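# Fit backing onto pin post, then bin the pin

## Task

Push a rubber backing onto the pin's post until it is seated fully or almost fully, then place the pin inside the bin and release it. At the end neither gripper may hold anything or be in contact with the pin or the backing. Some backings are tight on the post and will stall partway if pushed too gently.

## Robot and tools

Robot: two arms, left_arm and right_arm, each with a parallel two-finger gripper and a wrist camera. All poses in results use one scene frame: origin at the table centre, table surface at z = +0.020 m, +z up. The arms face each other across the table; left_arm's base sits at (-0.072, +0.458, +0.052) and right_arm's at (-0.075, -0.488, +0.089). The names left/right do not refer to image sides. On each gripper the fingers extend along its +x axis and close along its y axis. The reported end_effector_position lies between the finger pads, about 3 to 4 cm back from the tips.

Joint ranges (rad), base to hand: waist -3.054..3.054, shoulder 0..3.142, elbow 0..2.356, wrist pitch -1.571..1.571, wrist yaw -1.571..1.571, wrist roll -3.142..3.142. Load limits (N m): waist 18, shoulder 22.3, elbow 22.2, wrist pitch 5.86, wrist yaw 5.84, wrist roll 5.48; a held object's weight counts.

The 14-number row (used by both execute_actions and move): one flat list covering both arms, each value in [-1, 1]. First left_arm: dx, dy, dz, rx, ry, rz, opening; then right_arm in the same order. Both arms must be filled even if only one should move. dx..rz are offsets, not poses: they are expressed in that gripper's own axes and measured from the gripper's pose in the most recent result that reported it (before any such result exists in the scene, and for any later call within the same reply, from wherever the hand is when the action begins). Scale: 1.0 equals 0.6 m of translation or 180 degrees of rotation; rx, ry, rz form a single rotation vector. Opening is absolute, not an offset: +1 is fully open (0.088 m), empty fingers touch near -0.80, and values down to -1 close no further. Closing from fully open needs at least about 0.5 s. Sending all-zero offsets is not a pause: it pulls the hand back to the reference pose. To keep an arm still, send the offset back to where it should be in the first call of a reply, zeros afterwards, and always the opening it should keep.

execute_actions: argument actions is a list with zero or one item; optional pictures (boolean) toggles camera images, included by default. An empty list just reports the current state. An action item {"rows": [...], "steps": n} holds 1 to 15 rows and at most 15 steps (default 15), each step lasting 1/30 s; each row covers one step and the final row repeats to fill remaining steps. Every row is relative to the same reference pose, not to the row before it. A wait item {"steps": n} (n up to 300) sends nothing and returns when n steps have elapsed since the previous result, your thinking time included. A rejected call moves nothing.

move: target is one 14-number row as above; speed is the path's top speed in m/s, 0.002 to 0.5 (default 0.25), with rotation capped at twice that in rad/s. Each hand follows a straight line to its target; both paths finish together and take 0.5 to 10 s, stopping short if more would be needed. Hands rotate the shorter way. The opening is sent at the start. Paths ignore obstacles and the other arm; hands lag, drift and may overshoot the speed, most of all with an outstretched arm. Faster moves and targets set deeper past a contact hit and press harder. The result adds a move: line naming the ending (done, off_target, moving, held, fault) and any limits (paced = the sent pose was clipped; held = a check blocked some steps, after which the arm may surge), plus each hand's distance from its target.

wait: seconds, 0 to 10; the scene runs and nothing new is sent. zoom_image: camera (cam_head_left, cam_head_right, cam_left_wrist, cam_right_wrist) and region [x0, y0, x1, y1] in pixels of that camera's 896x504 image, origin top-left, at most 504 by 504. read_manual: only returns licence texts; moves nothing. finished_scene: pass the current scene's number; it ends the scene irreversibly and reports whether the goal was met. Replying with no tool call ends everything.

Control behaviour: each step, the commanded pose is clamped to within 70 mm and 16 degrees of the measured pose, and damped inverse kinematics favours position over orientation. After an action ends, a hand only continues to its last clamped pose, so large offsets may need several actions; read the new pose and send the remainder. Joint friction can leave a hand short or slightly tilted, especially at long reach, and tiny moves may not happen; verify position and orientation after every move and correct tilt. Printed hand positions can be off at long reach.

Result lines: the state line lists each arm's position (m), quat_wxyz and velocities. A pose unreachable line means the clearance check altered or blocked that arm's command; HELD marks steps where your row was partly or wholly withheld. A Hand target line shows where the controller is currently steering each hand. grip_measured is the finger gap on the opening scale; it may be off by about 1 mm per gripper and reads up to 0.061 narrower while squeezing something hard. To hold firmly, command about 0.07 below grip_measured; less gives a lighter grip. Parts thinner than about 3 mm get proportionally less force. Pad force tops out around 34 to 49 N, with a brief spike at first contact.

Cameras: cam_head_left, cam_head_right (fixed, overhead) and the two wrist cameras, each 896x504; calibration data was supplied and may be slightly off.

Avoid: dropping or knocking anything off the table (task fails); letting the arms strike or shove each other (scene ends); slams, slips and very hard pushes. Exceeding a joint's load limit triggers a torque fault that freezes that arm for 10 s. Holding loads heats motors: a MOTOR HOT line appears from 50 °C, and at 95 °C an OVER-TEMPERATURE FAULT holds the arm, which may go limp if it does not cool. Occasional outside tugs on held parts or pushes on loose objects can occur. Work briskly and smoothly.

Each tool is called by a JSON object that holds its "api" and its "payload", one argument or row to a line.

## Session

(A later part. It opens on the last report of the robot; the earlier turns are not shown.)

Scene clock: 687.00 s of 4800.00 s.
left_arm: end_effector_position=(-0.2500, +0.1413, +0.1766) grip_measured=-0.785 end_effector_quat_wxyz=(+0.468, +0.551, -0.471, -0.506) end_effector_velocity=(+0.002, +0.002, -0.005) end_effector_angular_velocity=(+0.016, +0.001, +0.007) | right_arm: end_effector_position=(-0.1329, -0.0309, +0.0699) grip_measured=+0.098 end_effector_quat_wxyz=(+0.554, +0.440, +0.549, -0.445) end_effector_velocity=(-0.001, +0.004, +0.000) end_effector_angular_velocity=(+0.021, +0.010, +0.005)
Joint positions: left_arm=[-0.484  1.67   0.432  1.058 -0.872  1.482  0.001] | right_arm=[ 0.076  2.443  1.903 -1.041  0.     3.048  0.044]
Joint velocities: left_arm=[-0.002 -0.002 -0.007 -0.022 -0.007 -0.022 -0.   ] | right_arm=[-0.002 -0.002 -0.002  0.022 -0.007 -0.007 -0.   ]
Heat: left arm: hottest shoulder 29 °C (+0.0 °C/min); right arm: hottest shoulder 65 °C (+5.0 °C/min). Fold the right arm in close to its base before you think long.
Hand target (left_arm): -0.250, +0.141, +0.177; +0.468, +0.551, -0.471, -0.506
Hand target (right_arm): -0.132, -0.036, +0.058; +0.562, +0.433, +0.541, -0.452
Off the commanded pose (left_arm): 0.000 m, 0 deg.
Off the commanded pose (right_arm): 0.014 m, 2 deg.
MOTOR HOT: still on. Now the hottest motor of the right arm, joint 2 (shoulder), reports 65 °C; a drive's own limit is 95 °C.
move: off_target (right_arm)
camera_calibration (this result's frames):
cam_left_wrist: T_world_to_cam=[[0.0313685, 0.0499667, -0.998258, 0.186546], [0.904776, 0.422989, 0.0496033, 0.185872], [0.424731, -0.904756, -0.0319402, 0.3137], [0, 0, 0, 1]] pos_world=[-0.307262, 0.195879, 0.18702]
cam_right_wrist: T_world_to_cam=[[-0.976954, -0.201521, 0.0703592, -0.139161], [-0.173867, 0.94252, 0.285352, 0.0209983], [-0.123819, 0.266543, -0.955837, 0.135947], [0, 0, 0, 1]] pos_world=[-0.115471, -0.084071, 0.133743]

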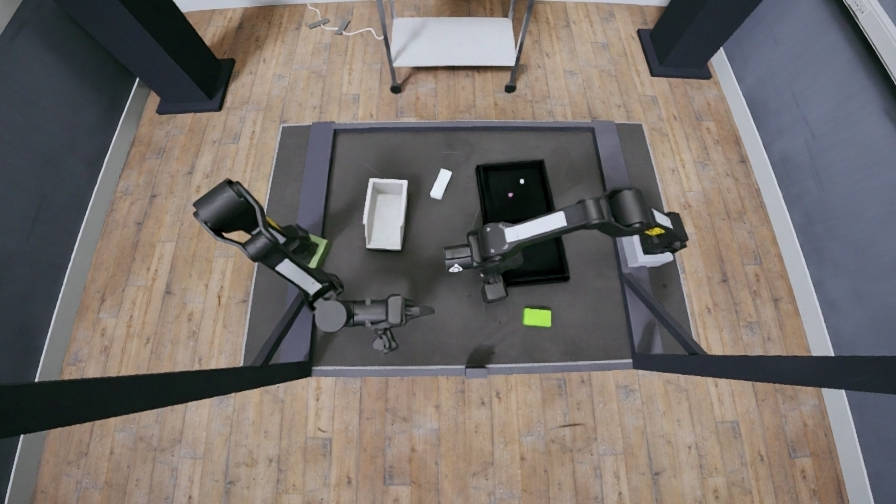

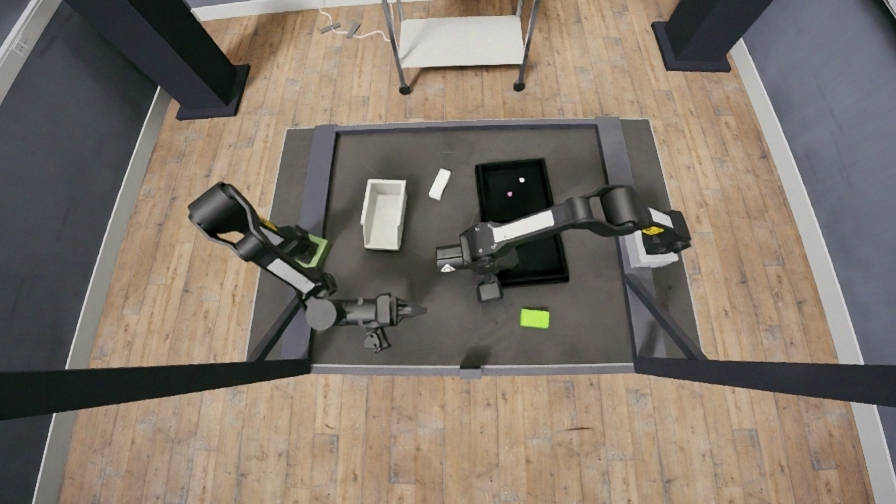

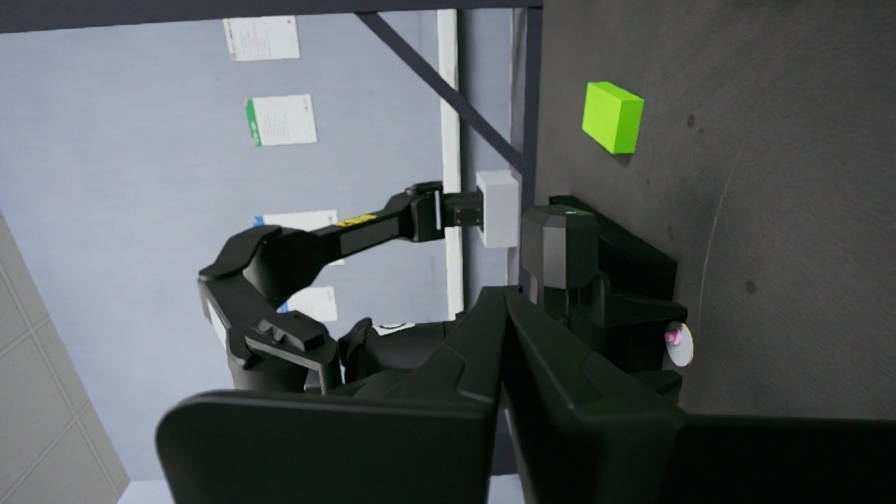

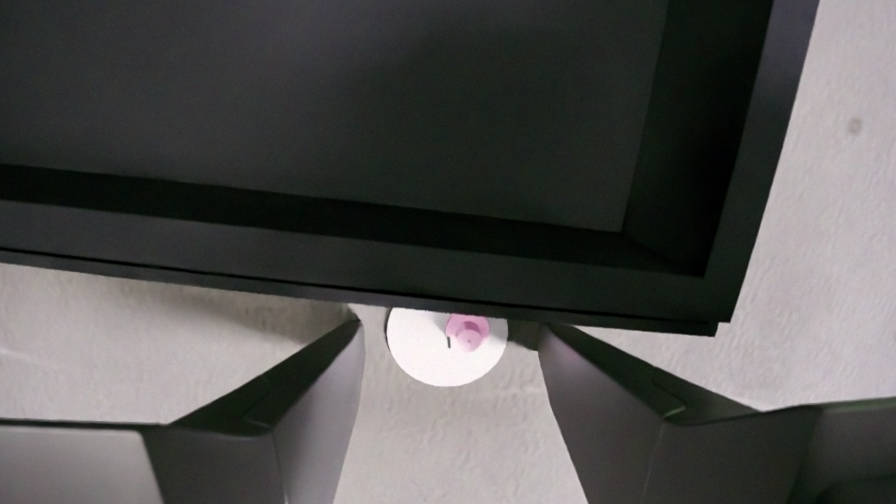

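{"api": "move", "payload": {
  "target": [0,0,0,0,0,0,-0.9,0.025,0,0.004,0,0,0,-0.28],
  "speed": 0.03
}}

{"api": "move", "payload": {
  "target": [0,0,0,0,0,0,-0.9,0.008,0.01,-0.04,0,0,0,-0.28],
  "speed": 0.03
}}

Scene clock: 690.90 s of 4800.00 s.
left_arm: end_effector_position=(-0.2500, +0.1413, +0.1766) grip_measured=-0.785 end_effector_quat_wxyz=(+0.468, +0.551, -0.471, -0.506) end_effector_velocity=(+0.002, +0.002, -0.002) end_effector_angular_velocity=(+0.007, -0.003, +0.006) | right_arm: end_effector_position=(-0.1330, -0.0286, +0.0674) grip_measured=-0.269 end_effector_quat_wxyz=(+0.549, +0.446, +0.554, -0.439) end_effector_velocity=(-0.002, +0.000, +0.001) end_effector_angular_velocity=(+0.006, +0.008, +0.010)
Joint positions: left_arm=[-0.484  1.67   0.432  1.058 -0.872  1.482  0.001] | right_arm=[ 0.076  2.435  1.879 -1.002  0.001  3.048  0.026]
Joint velocities: left_arm=[-0.002 -0.002 -0.007 -0.007 -0.007 -0.007 -0.   ] | right_arm=[ 0.002 -0.007 -0.007  0.007 -0.007 -0.007 -0.001]
Heat: left arm: hottest shoulder 29 °C (+0.0 °C/min); right arm: hottest shoulder 64 °C (+5.0 °C/min). Fold the right arm in close to its base before you think long.
Hand target (left_arm): -0.250, +0.141, +0.177; +0.468, +0.551, -0.471, -0.506
Hand target (right_arm): -0.132, -0.034, +0.055; +0.554, +0.440, +0.549, -0.445
Off the commanded pose (left_arm): 0.000 m, 0 deg.
Off the commanded pose (right_arm): 0.013 m, 1 deg.
MOTOR HOT: still on. Now the hottest motor of the right arm, joint 2 (shoulder), reports 64 °C; a drive's own limit is 95 °C.
After step 90, 0.17 s passed at rest.
move: off_target (right_arm)
camera_calibration (this result's frames):
cam_left_wrist: T_world_to_cam=[[0.0313685, 0.0499667, -0.998258, 0.186546], [0.904776, 0.422989, 0.0496033, 0.185872], [0.424731, -0.904756, -0.0319402, 0.3137], [0, 0, 0, 1]] pos_world=[-0.307262, 0.195879, 0.18702]
cam_right_wrist: T_world_to_cam=[[-0.976842, -0.203042, 0.0674769, -0.138464], [-0.173385, 0.935983, 0.306388, 0.0179927], [-0.125367, 0.287594, -0.949512, 0.132831], [0, 0, 0, 1]] pos_world=[-0.115485, -0.0831563, 0.129955]

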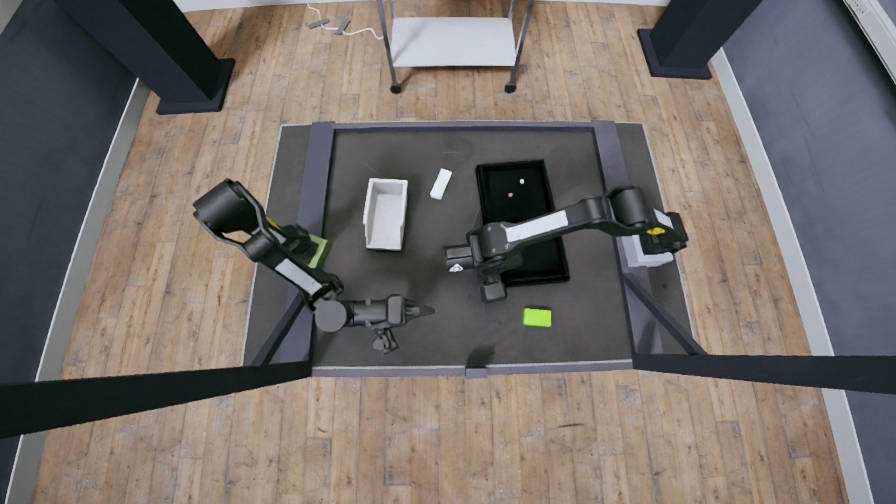

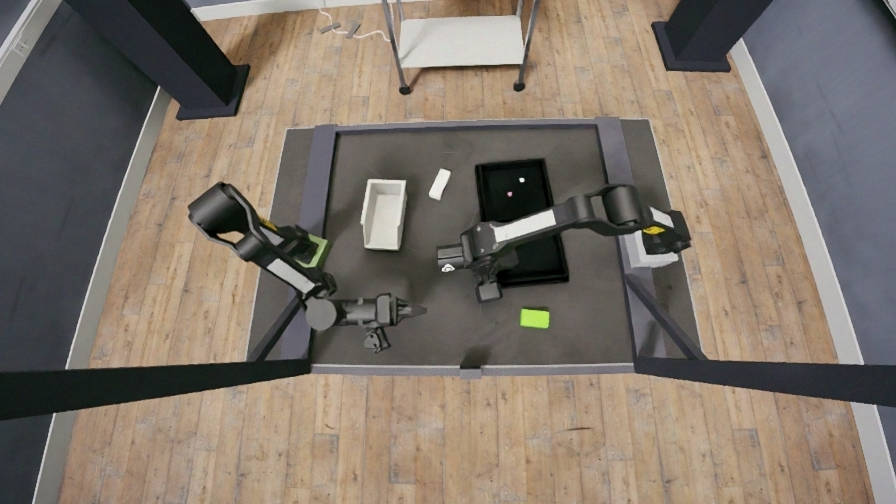

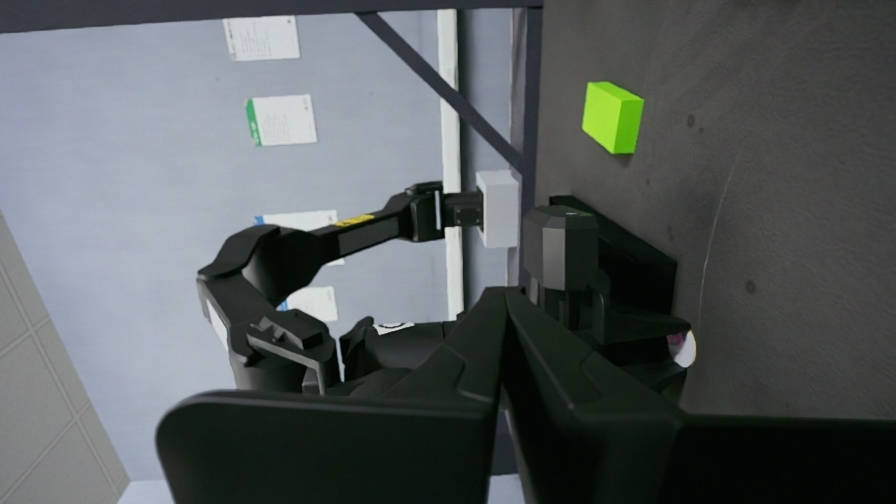

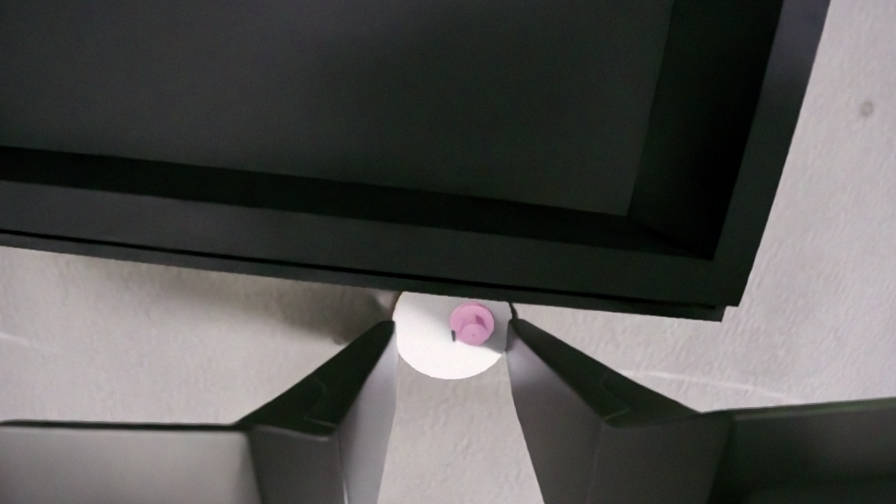

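Scene clock: 692.03 s of 4800.00 s.
left_arm: end_effector_position=(-0.2500, +0.1413, +0.1766) grip_measured=-0.785 end_effector_quat_wxyz=(+0.468, +0.551, -0.471, -0.506) end_effector_velocity=(-0.000, +0.002, -0.003) end_effector_angular_velocity=(+0.009, -0.015, -0.010) | right_arm: end_effector_position=(-0.1338, -0.0033, +0.0715) grip_measured=-0.278 end_effector_quat_wxyz=(+0.544, +0.450, +0.559, -0.435) end_effector_velocity=(+0.003, -0.001, -0.000) end_effector_angular_velocity=(-0.023, +0.004, +0.015)
Joint positions: left_arm=[-0.484  1.67   0.432  1.058 -0.872  1.482  0.001] | right_arm=[ 0.071  2.529  2.068 -1.082  0.     3.043  0.025]
Joint velocities: left_arm=[-0.002 -0.002 -0.007 -0.007  0.007  0.007 -0.   ] | right_arm=[-0.007  0.017  0.032 -0.037 -0.007 -0.022 -0.   ]
Heat: left arm: hottest shoulder 29 °C (+0.0 °C/min); right arm: hottest shoulder 64 °C (+5.0 °C/min). Fold the right arm in close to its base before you think long.
Hand target (left_arm): -0.250, +0.141, +0.177; +0.468, +0.551, -0.471, -0.506
Hand target (right_arm): -0.132, -0.004, +0.063; +0.549, +0.446, +0.554, -0.439
Off the commanded pose (left_arm): 0.000 m, 0 deg.
Off the commanded pose (right_arm): 0.009 m, 1 deg.
MOTOR HOT: still on. Now the hottest motor of the right arm, joint 2 (shoulder), reports 64 °C; a drive's own limit is 95 °C.
move: off_target (right_arm)
camera_calibration (this result's frames):
cam_left_wrist: T_world_to_cam=[[0.0313685, 0.0499667, -0.998258, 0.186546], [0.904776, 0.422989, 0.0496033, 0.185872], [0.424731, -0.904756, -0.0319402, 0.3137], [0, 0, 0, 1]] pos_world=[-0.307262, 0.195879, 0.18702]
cam_right_wrist: T_world_to_cam=[[-0.97658, -0.204542, 0.0667361, -0.134363], [-0.172906, 0.930704, 0.322326, -0.00814444], [-0.128041, 0.303238, -0.944273, 0.128704], [0, 0, 0, 1]] pos_world=[-0.116145, -0.0589307, 0.133124]

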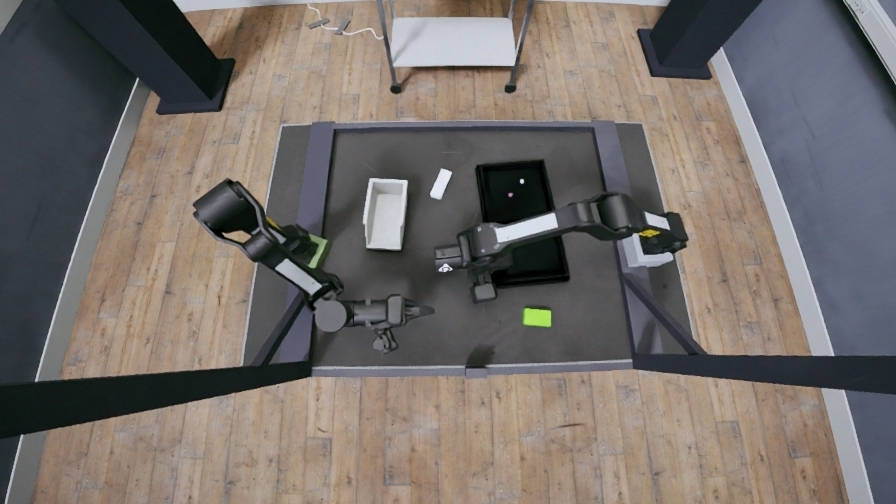

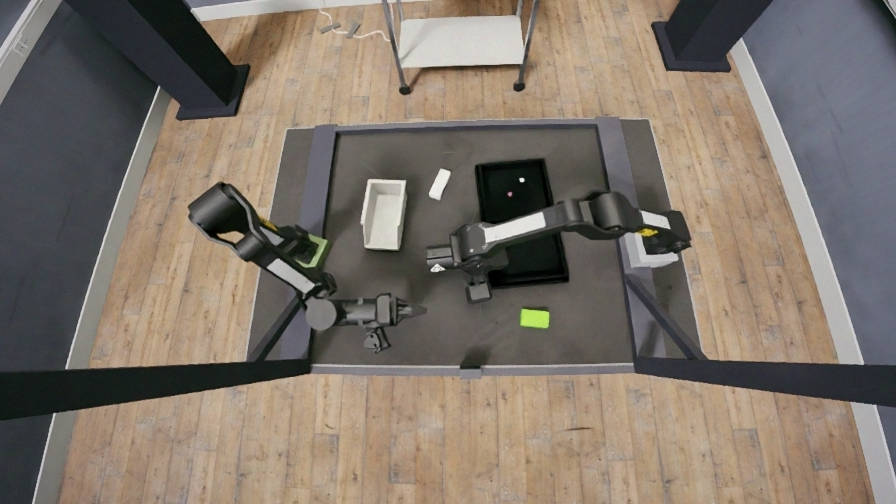

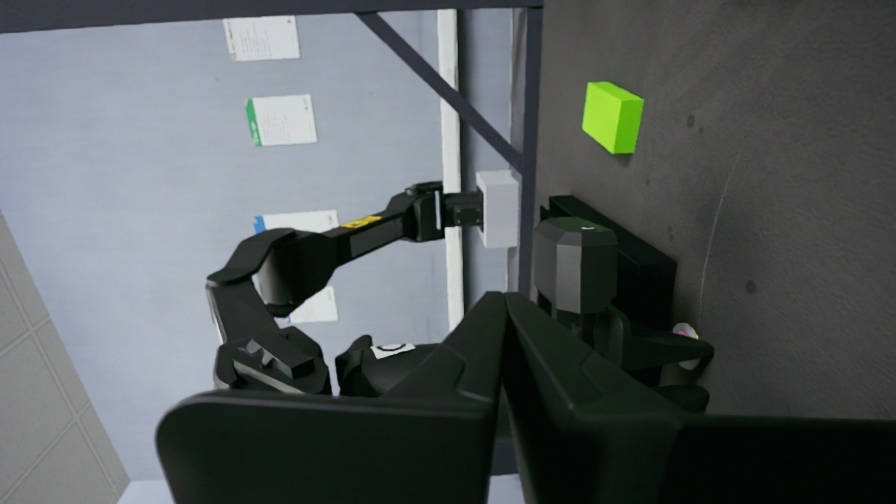

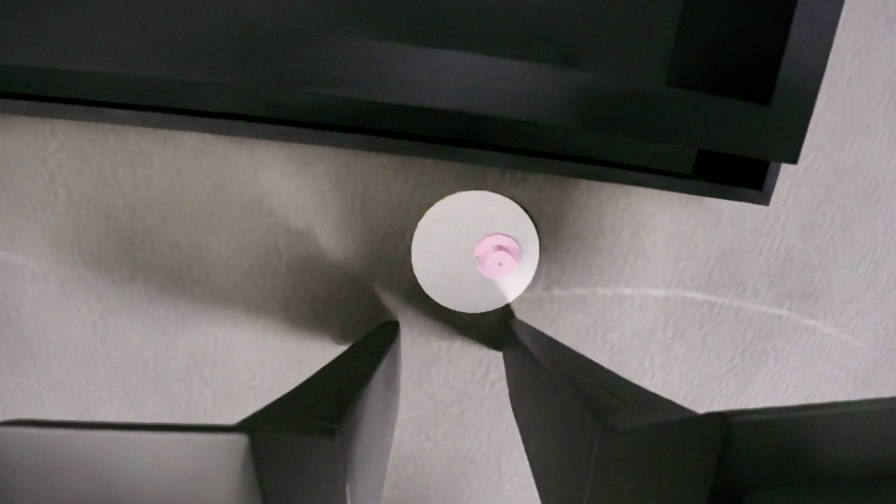

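{"api": "move", "payload": {
  "target": [0,0,0,0,0,0,-0.9,-0.035,0,0,0,-0.012,0,-0.5],
  "speed": 0.05
}}

{"api": "move", "payload": {
  "target": [0,0,0,0,0,0,-0.9,0,-0.018,0.03,-0.38,0,0,-0.5],
  "speed": 0.3
}}

Scene clock: 699.23 s of 4800.00 s.
left_arm: end_effector_position=(-0.2500, +0.1413, +0.1766) grip_measured=-0.785 end_effector_quat_wxyz=(+0.468, +0.551, -0.471, -0.506) end_effector_velocity=(-0.001, +0.001, -0.001) end_effector_angular_velocity=(+0.006, +0.003, -0.009) | right_arm: end_effector_position=(-0.1337, -0.0037, +0.0987) grip_measured=-0.498 end_effector_quat_wxyz=(+0.551, +0.444, +0.553, -0.441) end_effector_velocity=(+0.001, -0.004, +0.005) end_effector_angular_velocity=(-0.018, +0.005, -0.010)
Joint positions: left_arm=[-0.484  1.67   0.432  1.058 -0.872  1.482  0.001] | right_arm=[ 0.071  2.53   2.182 -1.217  0.001  3.043  0.015]
Joint velocities: left_arm=[-0.002 -0.002 -0.002 -0.007  0.007 -0.007 -0.   ] | right_arm=[-0.002 -0.002  0.017 -0.037 -0.007  0.007 -0.   ]
Heat: left arm: hottest shoulder 29 °C (+0.0 °C/min); right arm: hottest shoulder 63 °C (+6.0 °C/min). Fold the right arm in close to its base before you think long.
Hand target (left_arm): -0.250, +0.141, +0.177; +0.468, +0.551, -0.471, -0.506
Hand target (right_arm): -0.134, -0.004, +0.093; +0.555, +0.441, +0.549, -0.444
Off the commanded pose (left_arm): 0.000 m, 0 deg.
Off the commanded pose (right_arm): 0.006 m, 1 deg.
MOTOR HOT: still on. Now the hottest motor of the right arm, joint 2 (shoulder), reports 63 °C; a drive's own limit is 95 °C.
After step 90, 3.33 s passed at rest.
move: done
camera_calibration (this result's frames):
cam_left_wrist: T_world_to_cam=[[0.0313685, 0.0499667, -0.998258, 0.186546], [0.904776, 0.422989, 0.0496033, 0.185872], [0.424731, -0.904756, -0.0319402, 0.3137], [0, 0, 0, 1]] pos_world=[-0.307262, 0.195879, 0.18702]
cam_right_wrist: T_world_to_cam=[[-0.976802, -0.202926, 0.0684051, -0.136341], [-0.173914, 0.938109, 0.299508, -0.014422], [-0.124949, 0.280663, -0.951638, 0.155569], [0, 0, 0, 1]] pos_world=[-0.116248, -0.0578003, 0.161692]

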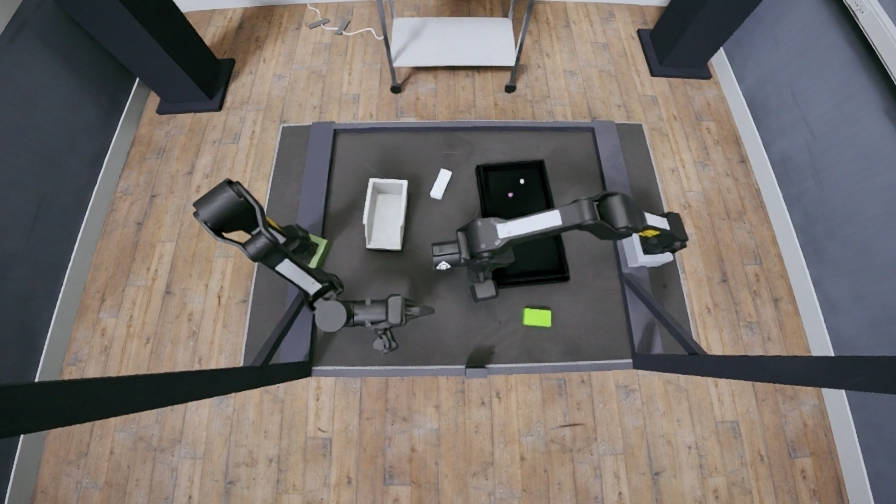

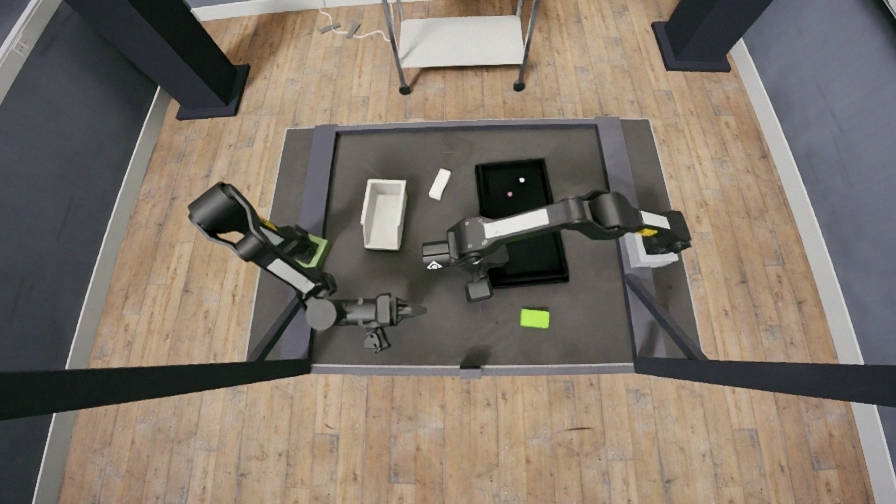

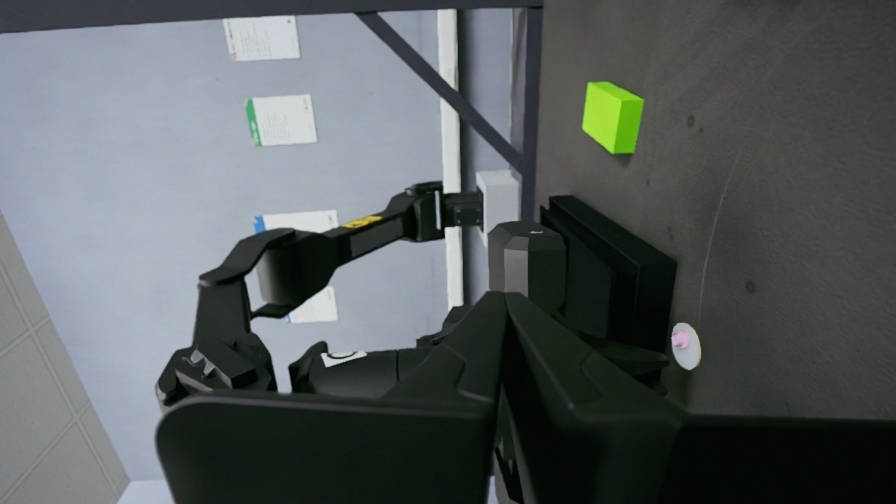

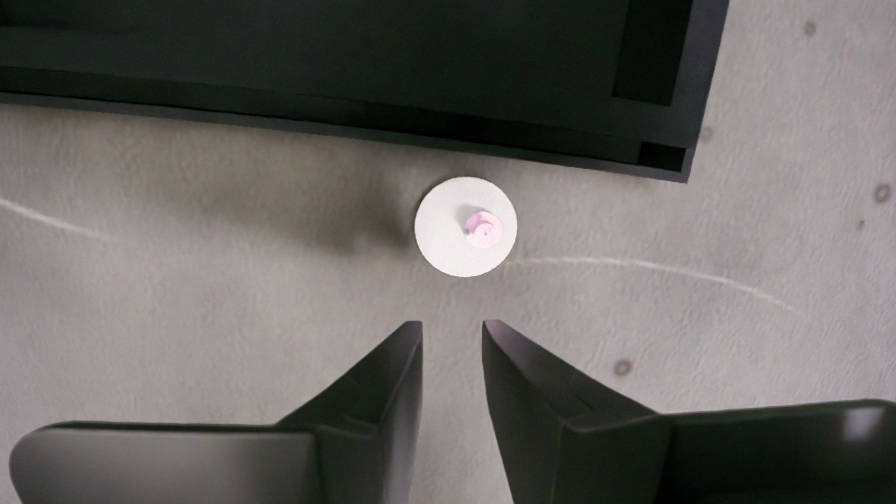

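Scene clock: 701.77 s of 4800.00 s.
left_arm: end_effector_position=(-0.2500, +0.1413, +0.1766) grip_measured=-0.785 end_effector_quat_wxyz=(+0.468, +0.551, -0.471, -0.506) end_effector_velocity=(-0.002, +0.000, -0.001) end_effector_angular_velocity=(+0.006, +0.003, -0.009) | right_arm: end_effector_position=(-0.1394, -0.0224, +0.0949) grip_measured=-0.498 end_effector_quat_wxyz=(+0.705, +0.058, +0.704, -0.058) end_effector_velocity=(-0.002, -0.004, -0.001) end_effector_angular_velocity=(-0.013, +0.006, +0.039)
Joint positions: left_arm=[-0.484  1.67   0.432  1.058 -0.872  1.482  0.001] | right_arm=[ 0.088  2.447  2.013 -1.138  0.001  1.872  0.015]
Joint velocities: left_arm=[-0.002  0.002  0.002 -0.007  0.007 -0.007 -0.   ] | right_arm=[ 0.002 -0.002 -0.007 -0.007 -0.007 -0.037 -0.   ]
Heat: left arm: hottest shoulder 29 °C (+0.0 °C/min); right arm: hottest shoulder 64 °C (+6.1 °C/min). Fold the right arm in close to its base before you think long.
Hand target (left_arm): -0.250, +0.141, +0.177; +0.468, +0.551, -0.471, -0.506
Hand target (right_arm): -0.140, -0.023, +0.098; +0.705, +0.058, +0.705, -0.054
Off the commanded pose (left_arm): 0.000 m, 0 deg.
Off the commanded pose (right_arm): 0.004 m, 1 deg.
MOTOR HOT: still on. Now the hottest motor of the right arm, joint 2 (shoulder), reports 64 °C; a drive's own limit is 95 °C.
move: done
camera_calibration (this result's frames):
cam_left_wrist: T_world_to_cam=[[0.0313685, 0.0499667, -0.998258, 0.186546], [0.904776, 0.422989, 0.0496033, 0.185872], [0.424731, -0.904756, -0.0319402, 0.3137], [0, 0, 0, 1]] pos_world=[-0.307262, 0.195879, 0.18702]
cam_right_wrist: T_world_to_cam=[[-0.177825, -0.981564, 0.0700798, -0.0515984], [-0.936653, 0.190666, 0.293815, -0.11927], [-0.30176, -0.0133929, -0.95329, 0.125442], [0, 0, 0, 1]] pos_world=[-0.0830365, -0.0262264, 0.158242]

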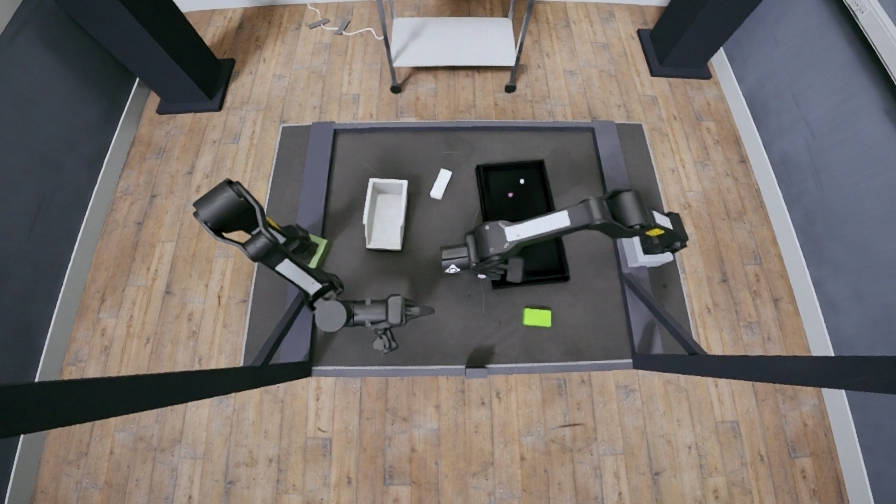

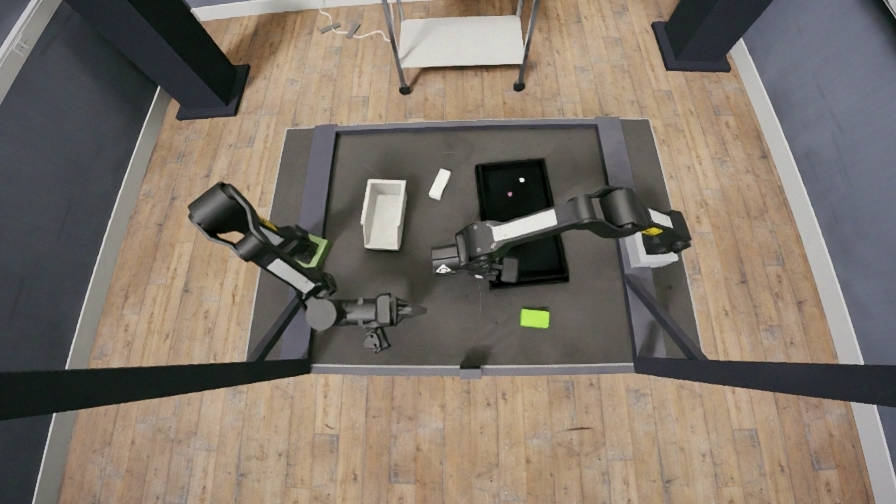

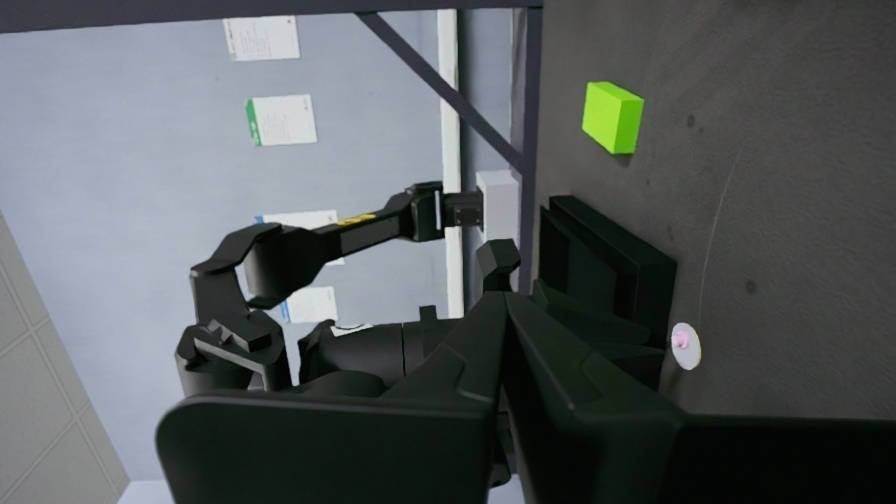

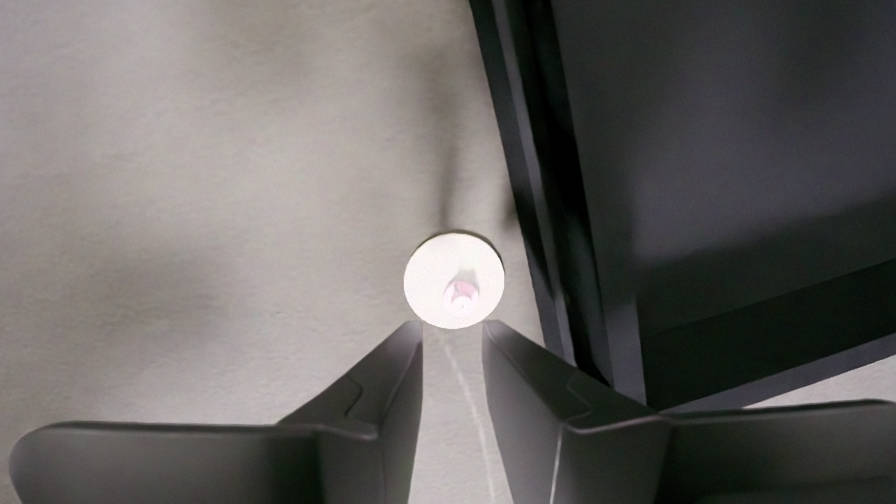

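{"api": "move", "payload": {
  "target": [0,0,0,0,0,0,-0.9,0.036,-0.009,0,0,0,0,-0.57],
  "speed": 0.03
}}

Scene clock: 704.93 s of 4800.00 s.
left_arm: end_effector_position=(-0.2500, +0.1413, +0.1766) grip_measured=-0.785 end_effector_quat_wxyz=(+0.468, +0.551, -0.471, -0.506) end_effector_velocity=(+0.001, +0.001, +0.001) end_effector_angular_velocity=(-0.006, +0.012, +0.006) | right_arm: end_effector_position=(-0.1395, -0.0248, +0.0767) grip_measured=-0.568 end_effector_quat_wxyz=(+0.704, +0.061, +0.705, -0.055) end_effector_velocity=(-0.002, -0.002, -0.002) end_effector_angular_velocity=(-0.003, +0.007, +0.024)
Joint positions: left_arm=[-0.484  1.67   0.432  1.058 -0.872  1.482  0.001] | right_arm=[ 0.089  2.447  1.938 -1.054  0.001  1.873  0.011]
Joint velocities: left_arm=[-0.002 -0.002 -0.002  0.007 -0.007 -0.007 -0.   ] | right_arm=[ 0.002 -0.002 -0.012  0.007 -0.007 -0.022 -0.   ]
Heat: left arm: hottest shoulder 29 °C (+0.0 °C/min); right arm: hottest shoulder 66 °C (+6.1 °C/min). Fold the right arm in close to its base before you think long.
Hand target (left_arm): -0.250, +0.141, +0.177; +0.468, +0.551, -0.471, -0.506
Hand target (right_arm): -0.140, -0.028, +0.073; +0.705, +0.058, +0.704, -0.058
Off the commanded pose (left_arm): 0.000 m, 0 deg.
Off the commanded pose (right_arm): 0.004 m, 1 deg.
MOTOR HOT: still on. Now the hottest motor of the right arm, joint 2 (shoulder), reports 66 °C; a drive's own limit is 95 °C.
move: done
camera_calibration (this result's frames):
cam_left_wrist: T_world_to_cam=[[0.0313685, 0.0499667, -0.998258, 0.186546], [0.904776, 0.422989, 0.0496033, 0.185872], [0.424731, -0.904756, -0.0319402, 0.3137], [0, 0, 0, 1]] pos_world=[-0.307262, 0.195879, 0.18702]
cam_right_wrist: T_world_to_cam=[[-0.177746, -0.982137, 0.0617599, -0.0521326], [-0.936298, 0.1881, 0.296588, -0.113669], [-0.302907, -0.00510847, -0.953006, 0.108011], [0, 0, 0, 1]] pos_world=[-0.0829773, -0.0292684, 0.139867]

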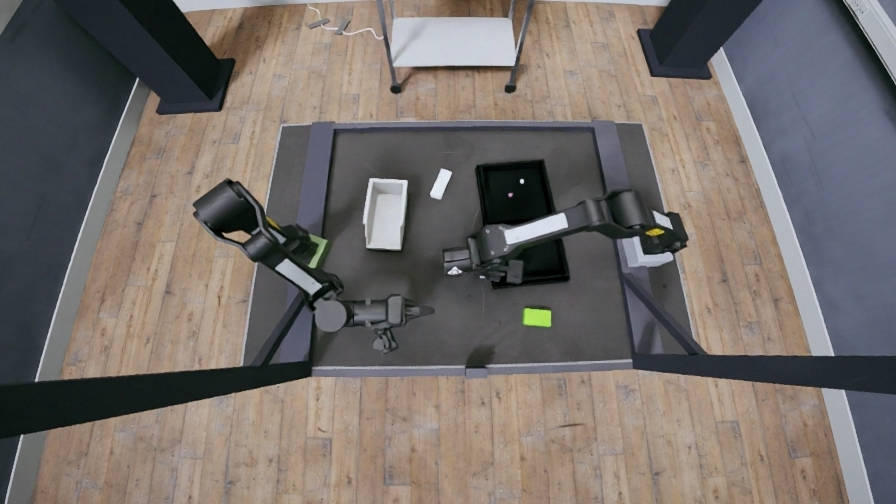

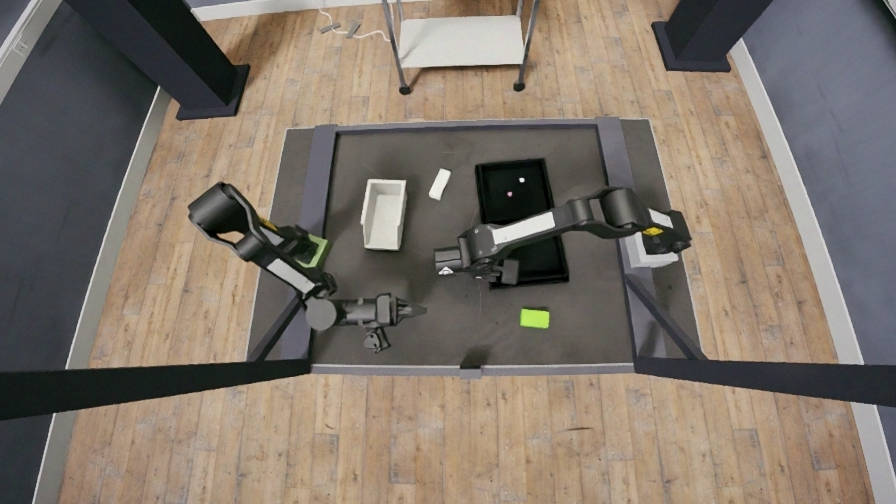

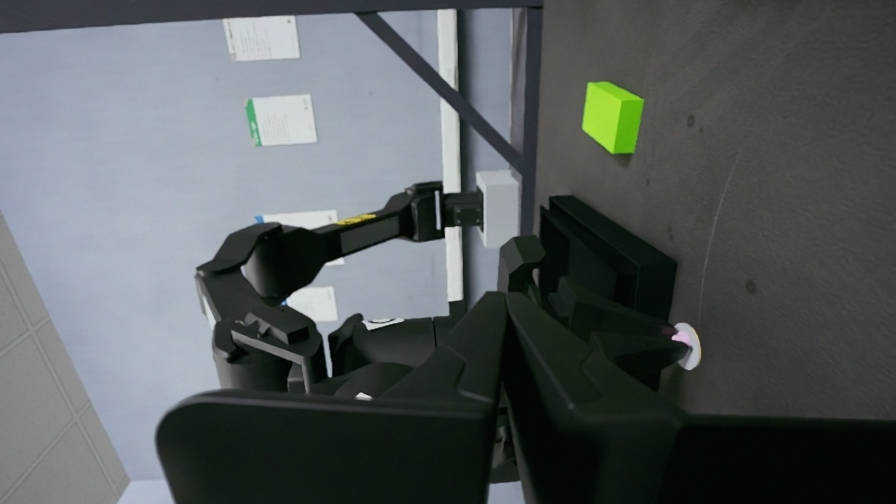

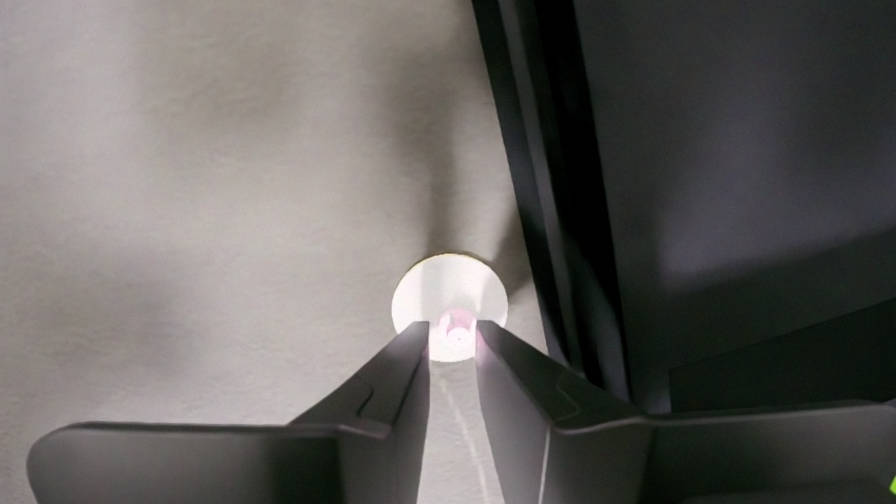

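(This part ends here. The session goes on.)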